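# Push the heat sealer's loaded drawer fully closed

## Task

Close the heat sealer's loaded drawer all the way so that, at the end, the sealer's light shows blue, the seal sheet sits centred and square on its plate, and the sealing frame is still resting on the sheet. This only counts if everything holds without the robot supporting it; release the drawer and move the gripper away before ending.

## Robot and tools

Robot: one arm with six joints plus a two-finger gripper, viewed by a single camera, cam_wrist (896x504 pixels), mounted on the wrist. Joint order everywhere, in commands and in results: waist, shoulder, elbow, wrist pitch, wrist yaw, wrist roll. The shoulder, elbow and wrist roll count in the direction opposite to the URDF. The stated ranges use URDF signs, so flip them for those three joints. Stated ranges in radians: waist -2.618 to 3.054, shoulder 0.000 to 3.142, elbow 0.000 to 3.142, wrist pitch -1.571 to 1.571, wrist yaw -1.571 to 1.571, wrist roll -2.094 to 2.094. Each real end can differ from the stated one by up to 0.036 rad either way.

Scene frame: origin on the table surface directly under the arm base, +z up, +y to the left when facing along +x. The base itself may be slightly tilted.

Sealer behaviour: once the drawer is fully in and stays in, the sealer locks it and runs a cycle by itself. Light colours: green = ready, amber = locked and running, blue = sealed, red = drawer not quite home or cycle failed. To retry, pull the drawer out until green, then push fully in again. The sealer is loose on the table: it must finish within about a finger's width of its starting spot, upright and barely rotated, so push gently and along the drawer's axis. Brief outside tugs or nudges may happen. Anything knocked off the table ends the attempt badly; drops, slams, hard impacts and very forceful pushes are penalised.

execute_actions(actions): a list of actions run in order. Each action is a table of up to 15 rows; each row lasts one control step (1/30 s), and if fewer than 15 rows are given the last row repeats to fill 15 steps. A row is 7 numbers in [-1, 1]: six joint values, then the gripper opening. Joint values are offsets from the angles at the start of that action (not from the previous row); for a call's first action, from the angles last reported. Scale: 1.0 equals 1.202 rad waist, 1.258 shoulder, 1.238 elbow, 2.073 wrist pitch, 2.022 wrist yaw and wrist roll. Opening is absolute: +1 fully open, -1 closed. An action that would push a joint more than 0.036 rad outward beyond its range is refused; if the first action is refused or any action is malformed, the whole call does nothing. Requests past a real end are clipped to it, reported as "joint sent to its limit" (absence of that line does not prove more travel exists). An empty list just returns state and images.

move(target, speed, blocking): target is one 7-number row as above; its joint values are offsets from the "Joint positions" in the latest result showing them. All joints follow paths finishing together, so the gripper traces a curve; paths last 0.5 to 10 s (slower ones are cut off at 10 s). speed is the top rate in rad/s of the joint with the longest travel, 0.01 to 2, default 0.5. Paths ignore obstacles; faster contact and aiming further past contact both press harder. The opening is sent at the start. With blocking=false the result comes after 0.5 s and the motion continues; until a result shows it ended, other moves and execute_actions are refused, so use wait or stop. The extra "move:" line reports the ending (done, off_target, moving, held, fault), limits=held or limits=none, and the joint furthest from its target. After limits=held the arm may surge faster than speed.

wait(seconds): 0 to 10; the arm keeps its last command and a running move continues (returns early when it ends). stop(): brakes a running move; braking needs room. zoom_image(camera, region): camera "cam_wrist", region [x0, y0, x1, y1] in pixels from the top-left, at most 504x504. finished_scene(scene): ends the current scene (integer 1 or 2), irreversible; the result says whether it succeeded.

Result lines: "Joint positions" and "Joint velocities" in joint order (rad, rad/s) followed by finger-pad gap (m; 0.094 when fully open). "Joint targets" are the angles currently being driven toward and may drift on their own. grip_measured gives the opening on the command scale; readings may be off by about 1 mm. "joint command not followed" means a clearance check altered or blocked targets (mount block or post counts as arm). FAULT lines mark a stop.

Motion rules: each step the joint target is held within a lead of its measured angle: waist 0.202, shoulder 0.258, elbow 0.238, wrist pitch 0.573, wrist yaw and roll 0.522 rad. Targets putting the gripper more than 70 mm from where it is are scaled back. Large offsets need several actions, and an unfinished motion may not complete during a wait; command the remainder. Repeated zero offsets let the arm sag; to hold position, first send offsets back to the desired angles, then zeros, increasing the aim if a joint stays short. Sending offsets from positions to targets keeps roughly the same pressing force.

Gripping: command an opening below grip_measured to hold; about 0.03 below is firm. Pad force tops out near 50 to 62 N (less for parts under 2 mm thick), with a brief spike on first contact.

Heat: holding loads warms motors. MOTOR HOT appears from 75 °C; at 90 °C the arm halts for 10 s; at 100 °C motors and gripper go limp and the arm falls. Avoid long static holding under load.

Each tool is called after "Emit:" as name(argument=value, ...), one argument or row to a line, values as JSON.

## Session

Emit:
execute_actions(
  actions=[],
)

Scene clock: 0.00 s.
grip_measured=+1.000
Joint names: [waist, shoulder, elbow, wrist pitch, wrist yaw, wrist roll]
Joint positions: [-2.198 -2.007 -1.507 -1.023 -0.993 -1.178  0.094]
Joint velocities: [ 0.007  0.027 -0.022 -0.022  0.022 -0.007  0.   ]
Joint targets: [-2.216 -2.002 -1.511 -1.024 -0.988 -1.178]

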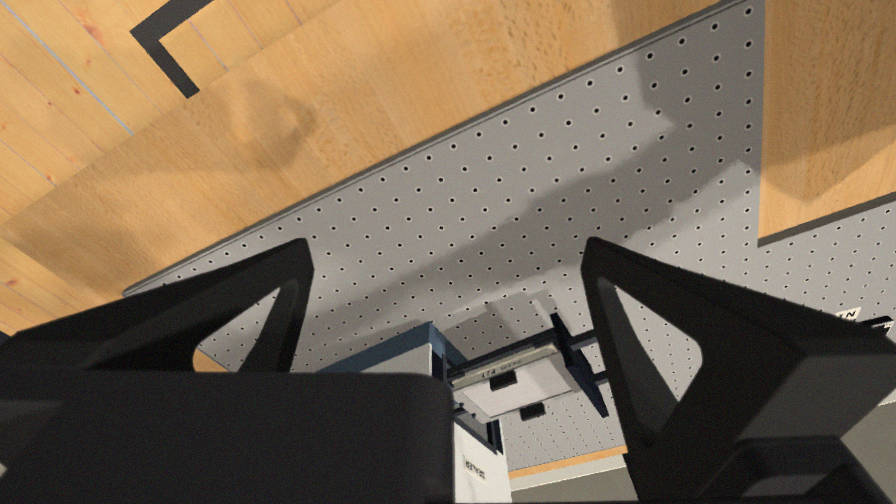

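Emit:
zoom_image(
  camera="cam_wrist",
  region=[400, 280, 660, 504],
)

Emit:
zoom_image(
  camera="cam_wrist",
  region=[400, 0, 896, 350],
)

Region (400, 280, 660, 504) of cam_wrist's 896x504 image, scaled by 1.938, with more detail than that image has; it fills the top 434 rows of this view, and the rest is white.

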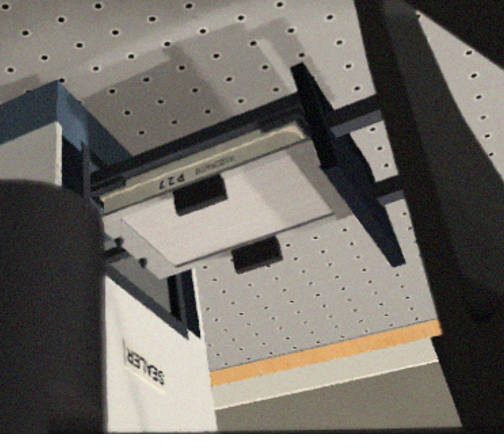

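Region (400, 0, 896, 350) of cam_wrist's 896x504 image, scaled by 1.016, with more detail than that image has; it fills the top 356 rows of this view, and the rest is white.

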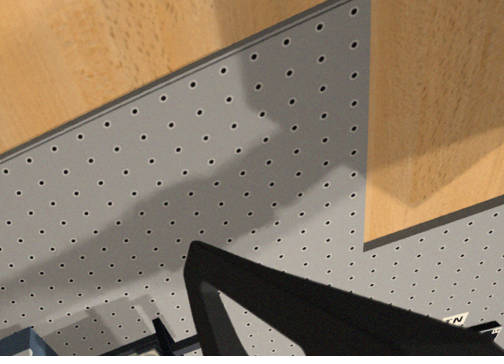

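Emit:
move(
  target=[0.58, 0.88, 0.854, 0.71, 0.51, 0.353, -0.3],
  speed=0.9,
)

Scene clock: 45.47 s.
grip_measured=-0.297
Joint names: [waist, shoulder, elbow, wrist pitch, wrist yaw, wrist roll]
Joint positions: [-1.507 -0.919 -0.466  0.439  0.019 -0.468  0.033]
Joint velocities: [-0.017  0.002  0.002 -0.066  0.007  0.081 -0.001]
Joint targets: [-1.501 -0.900 -0.450 0.449 0.038 -0.464]
move: done; limits=none; farthest joint: the shoulder, 0.019 radians from its target (1.107 radians at the start)

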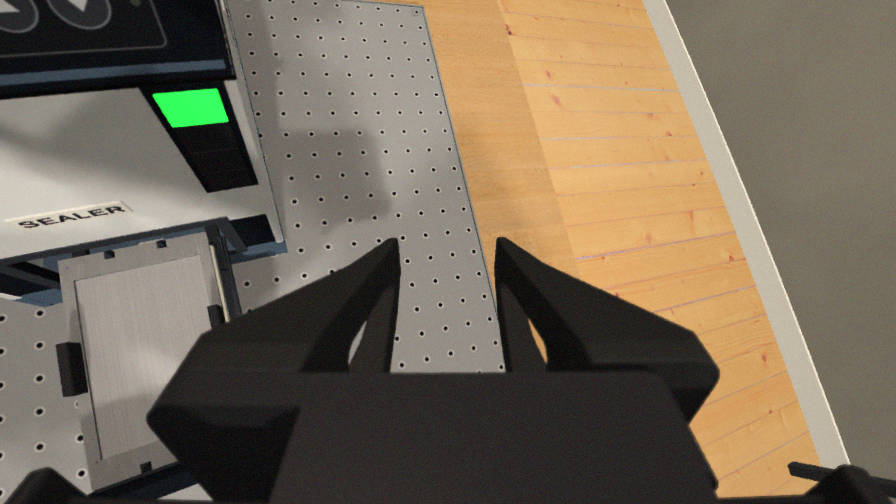

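Emit:
move(
  target=[0.522, -0.02, 0.137, 0.07, 0.012, 0.002, -0.3],
  speed=0.6,
)

Scene clock: 51.07 s.
grip_measured=-0.297
Joint names: [waist, shoulder, elbow, wrist pitch, wrist yaw, wrist roll]
Joint positions: [-0.888 -0.932 -0.312  0.574  0.029 -0.468  0.033]
Joint velocities: [ 0.007 -0.012  0.022 -0.022 -0.037 -0.007 -0.   ]
Joint targets: [-0.879 -0.944 -0.297 0.584 0.043 -0.464]
move: done; limits=none; farthest joint: the elbow, 0.016 radians from its target (0.170 radians at the start)

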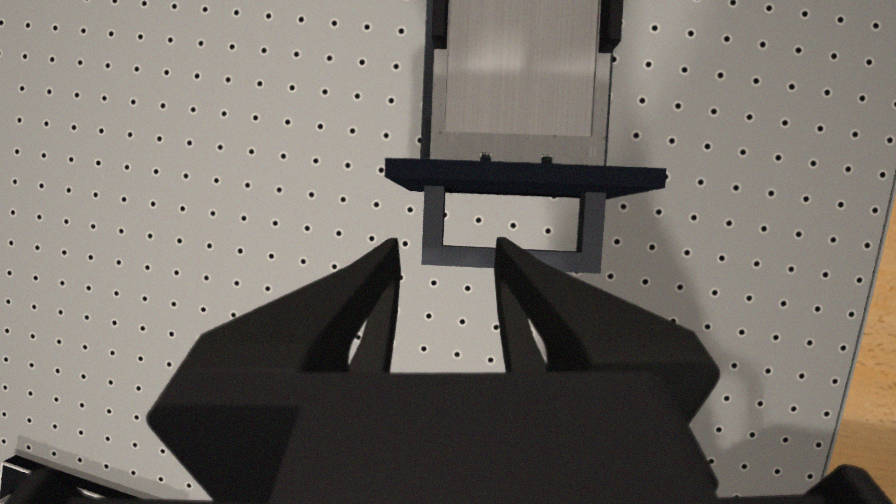

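Emit:
zoom_image(
  camera="cam_wrist",
  region=[360, 40, 696, 376],
)

Region (360, 40, 696, 376) of cam_wrist's 896x504 image, scaled by 1.500, with more detail than that image has.

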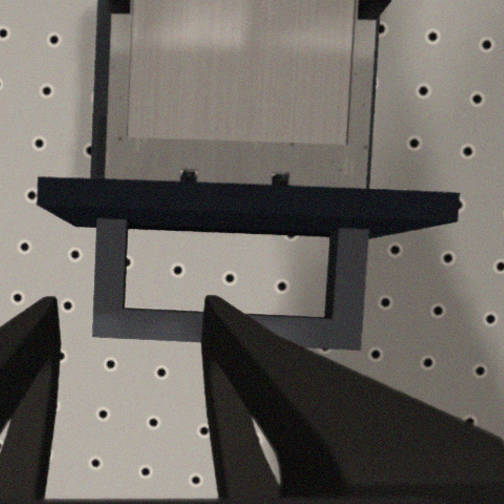

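Emit:
move(
  target=[-0.03, -0.33, 0.027, 0.243, 0.067, -0.003, -0.3],
  speed=0.5,
)

Emit:
zoom_image(
  camera="cam_wrist",
  region=[220, 120, 680, 380],
)

Scene clock: 83.83 s.
grip_measured=-0.297
Joint names: [waist, shoulder, elbow, wrist pitch, wrist yaw, wrist roll]
Joint positions: [-0.909 -1.335 -0.296  1.067  0.149 -0.468  0.033]
Joint velocities: [-0.002  0.007 -0.007  0.022 -0.022 -0.007  0.   ]
Joint targets: [-0.924 -1.347 -0.278 1.077 0.165 -0.473]
move: done; limits=none; farthest joint: the elbow, 0.018 radians from its target (0.033 radians at the start)

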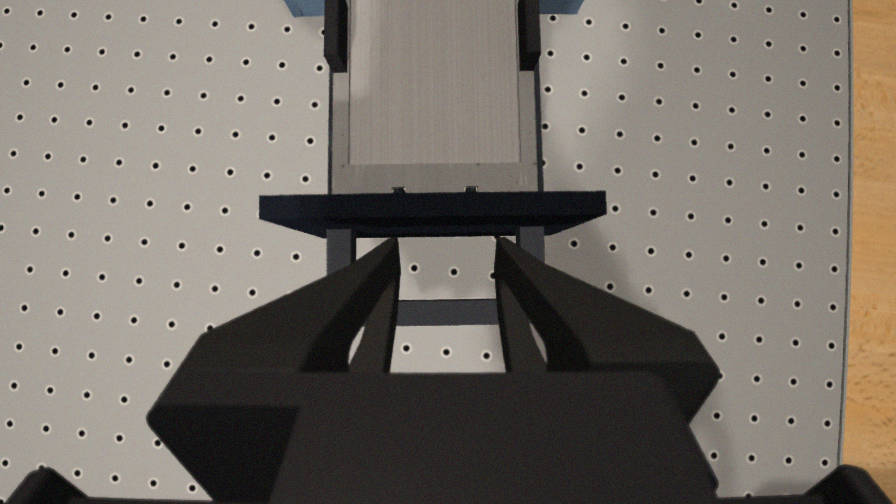

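Region (220, 120, 680, 380) of cam_wrist's 896x504 image, scaled by 1.096, with more detail than that image has; it fills the top 285 rows of this view, and the rest is white.

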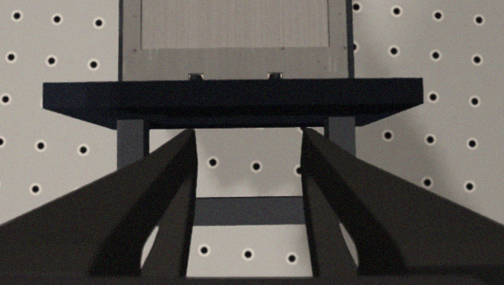

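Emit:
move(
  target=[0.019, -0.061, -0.04, 0.022, 0.004, 0, -0.3],
  speed=0.2,
)

Scene clock: 109.67 s.
grip_measured=-0.297
Joint names: [waist, shoulder, elbow, wrist pitch, wrist yaw, wrist roll]
Joint positions: [-0.895 -1.397 -0.328  1.103  0.15  -0.468  0.033]
Joint velocities: [-0.022  0.017  0.027 -0.037 -0.051 -0.051 -0.   ]
Joint targets: [-0.886 -1.412 -0.346 1.113 0.158 -0.468]
move: done; limits=none; farthest joint: the elbow, 0.018 radians from its target (0.049 radians at the start)

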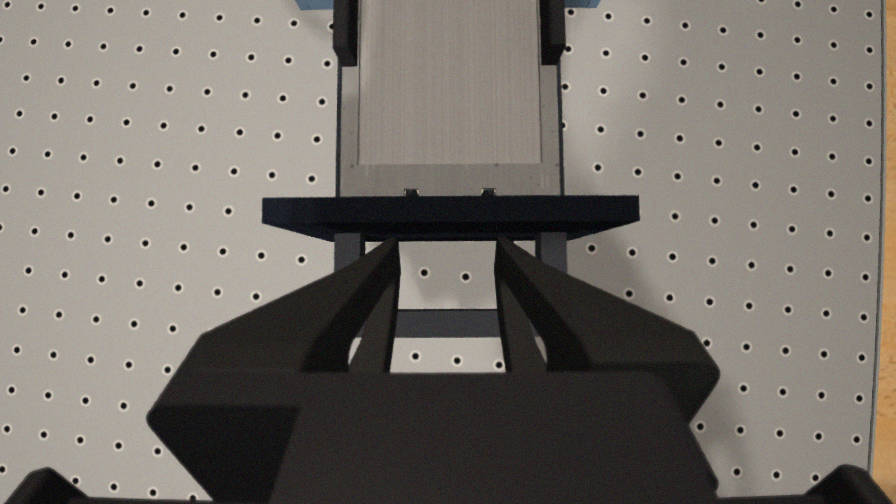

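Emit:
move(
  target=[-0.08, -0.067, -0.17, -0.017, -0.028, 0.003, -0.3],
  speed=0.12,
)

Scene clock: 114.30 s.
grip_measured=-0.297
Joint names: [waist, shoulder, elbow, wrist pitch, wrist yaw, wrist roll]
Joint positions: [-0.974 -1.468 -0.518  1.077  0.095 -0.468  0.033]
Joint velocities: [-0.002 -0.002 -0.007 -0.022 -0.066  0.022 -0.   ]
Joint targets: [-0.991 -1.481 -0.538 1.068 0.093 -0.462]
move: off_target; limits=none; farthest joint: the elbow, 0.021 radians from its target (0.211 radians at the start)

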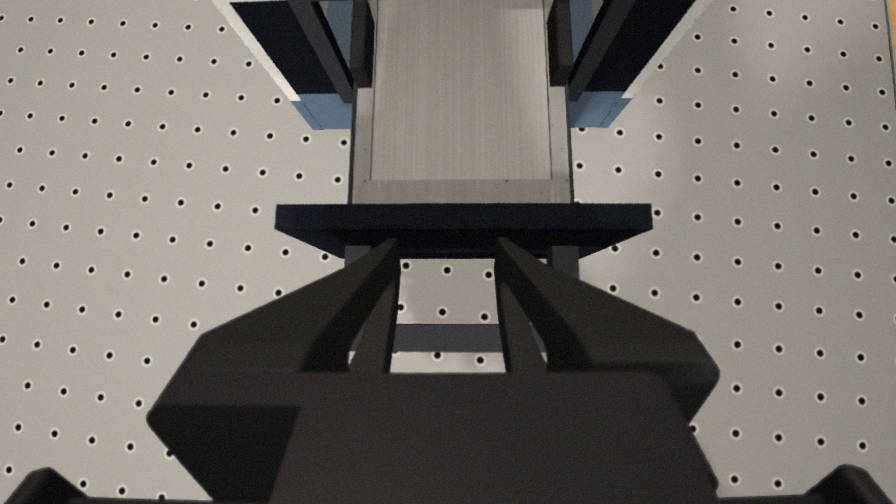

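Emit:
move(
  target=[-0.064, -0.08, -0.1745, -0.023, 0.003, 0.003, -0.3],
  speed=0.14,
)

Scene clock: 120.87 s.
grip_measured=-0.297
Joint names: [waist, shoulder, elbow, wrist pitch, wrist yaw, wrist roll]
Joint positions: [-1.032 -1.556 -0.713  1.04   0.094 -0.467  0.033]
Joint velocities: [ 0.007  0.002 -0.012  0.037 -0.051 -0.022 -0.   ]
Joint targets: [-1.051 -1.568 -0.734 1.029 0.101 -0.462]
move: off_target; limits=none; farthest joint: the elbow, 0.021 radians from its target (0.216 radians at the start)

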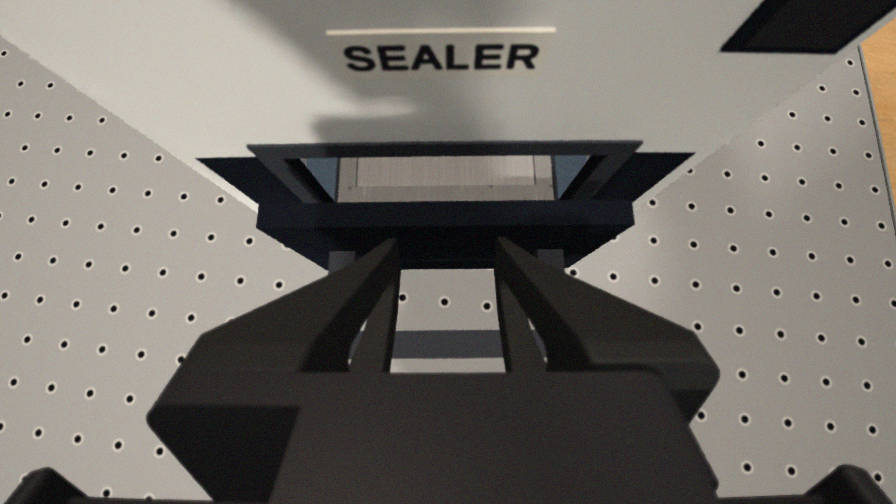

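Emit:
move(
  target=[-0.027, -0.038, -0.079, -0.007, 0.003, 0.003, -0.3],
  speed=0.07,
)

Scene clock: 125.43 s.
grip_measured=-0.297
Joint names: [waist, shoulder, elbow, wrist pitch, wrist yaw, wrist roll]
Joint positions: [-1.042 -1.592 -0.783  1.029  0.094 -0.466  0.033]
Joint velocities: [-0.002 -0.007 -0.002 -0.007  0.007  0.022 -0.001]
Joint targets: [-1.064 -1.604 -0.811 1.025 0.100 -0.461]
move: off_target; limits=none; farthest joint: the elbow, 0.028 radians from its target (0.098 radians at the start)

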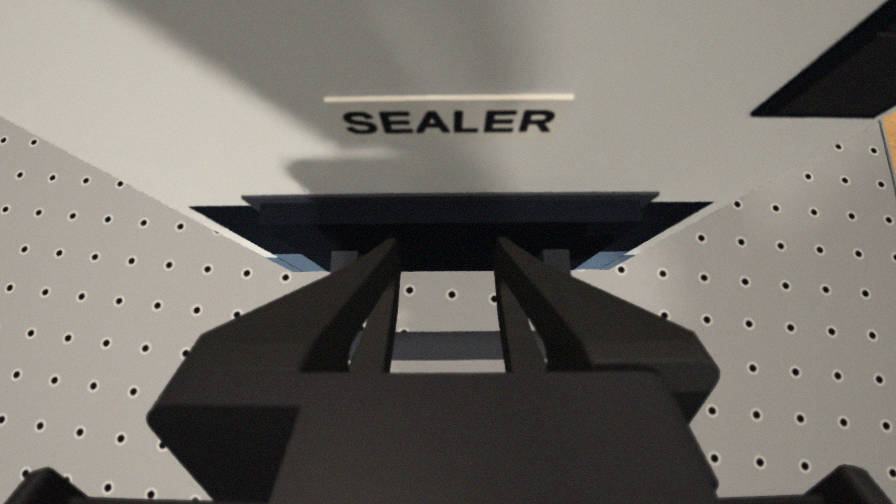

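Emit:
execute_actions(
  actions=[
    [[-0.019,-0.0095,-0.025,0,0.003,0.002,-0.3],[-0.019,-0.0095,-0.027,0.001,0.003,0.002,-0.3],[-0.02,-0.0095,-0.029,0.002,0.003,0.002,-0.3],[-0.02,-0.0095,-0.031,0.003,0.003,0.002,-0.3],[-0.021,-0.0095,-0.033,0.004,0.003,0.002,-0.3]],
  ],
)

Emit:
zoom_image(
  camera="cam_wrist",
  region=[180, 160, 420, 290],
)

Scene clock: 129.53 s.
grip_measured=-0.297
Joint names: [waist, shoulder, elbow, wrist pitch, wrist yaw, wrist roll]
Joint positions: [-1.042 -1.592 -0.786  1.025  0.093 -0.466  0.033]
Joint velocities: [-0.002  0.002  0.002  0.037  0.037  0.022 -0.001]
Joint targets: [-1.067 -1.604 -0.824 1.038 0.099 -0.463]

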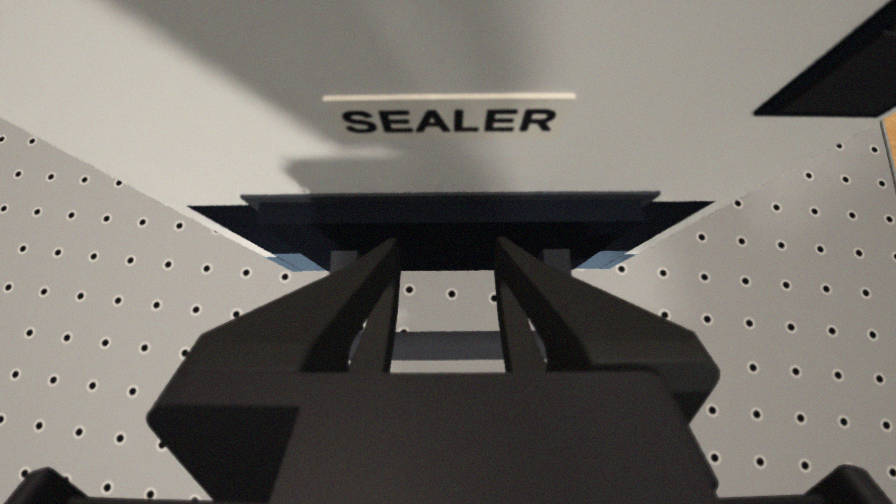

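Region (180, 160, 420, 290) of cam_wrist's 896x504 image, scaled by 2.100, with more detail than that image has; it fills the top 273 rows of this view, and the rest is white.

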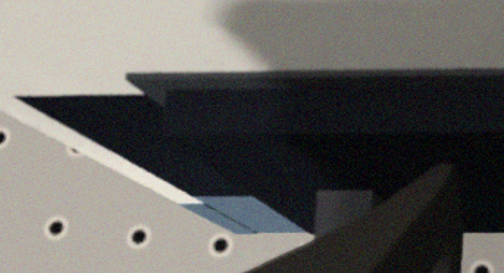

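Emit:
move(
  target=[-0.005, 0.56, 0.485, 0.012, 0.03, 0, -0.3],
  speed=0.5,
)

Scene clock: 147.43 s.
grip_measured=-0.297
Joint names: [waist, shoulder, elbow, wrist pitch, wrist yaw, wrist roll]
Joint positions: [-1.042 -0.907 -0.201  1.041  0.137 -0.466  0.033]
Joint velocities: [-0.017  0.017 -0.027 -0.051 -0.022  0.022  0.001]
Joint targets: [-1.048 -0.888 -0.185 1.050 0.153 -0.466]
move: done; limits=none; farthest joint: the shoulder, 0.019 radians from its target (0.705 radians at the start)

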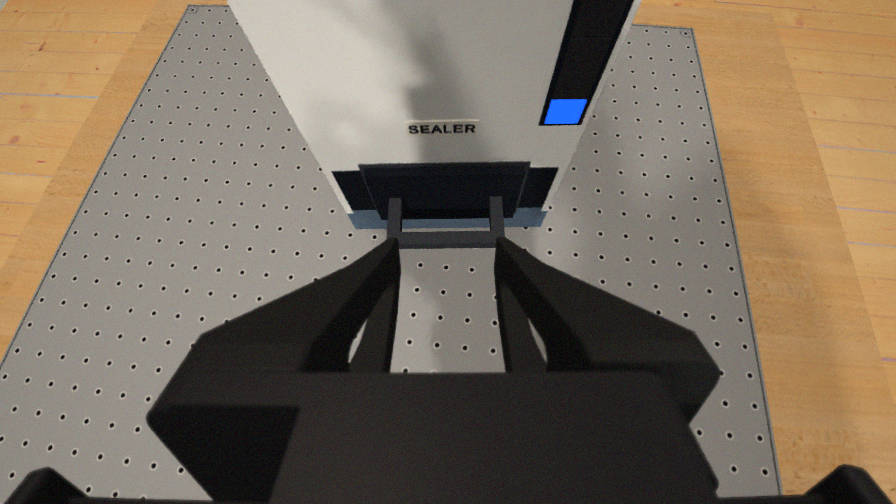

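Emit:
move(
  target=[-0.005, 0.17, 0.012, -0.25, 0.005, 0, -0.3],
  speed=0.8,
)

Scene clock: 151.43 s.
grip_measured=-0.297
Joint names: [waist, shoulder, elbow, wrist pitch, wrist yaw, wrist roll]
Joint positions: [-1.042 -0.714 -0.201  0.535  0.138 -0.466  0.033]
Joint velocities: [ 0.012  0.012  0.022 -0.037 -0.007 -0.051 -0.001]
Joint targets: [-1.048 -0.693 -0.186 0.522 0.148 -0.466]
move: off_target; limits=none; farthest joint: the shoulder, 0.021 radians from its target (0.214 radians at the start)

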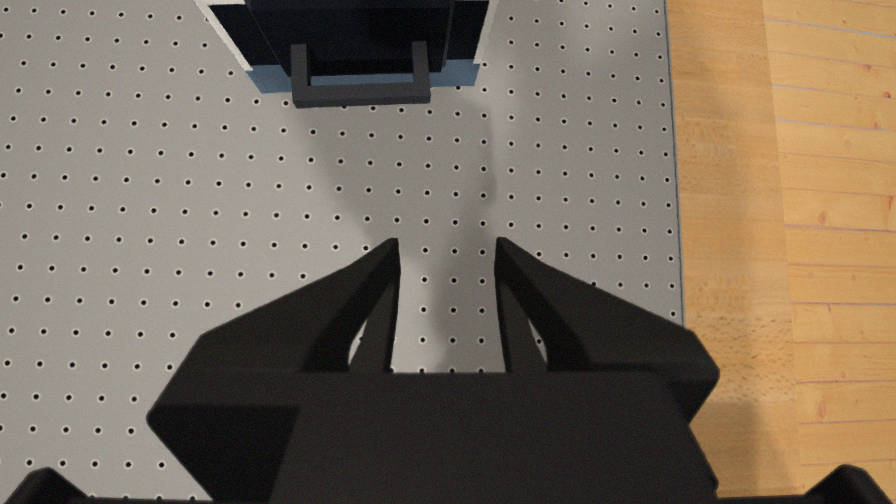

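Emit:
finished_scene(
  scene=2,
)

The scene is finished: the task was done.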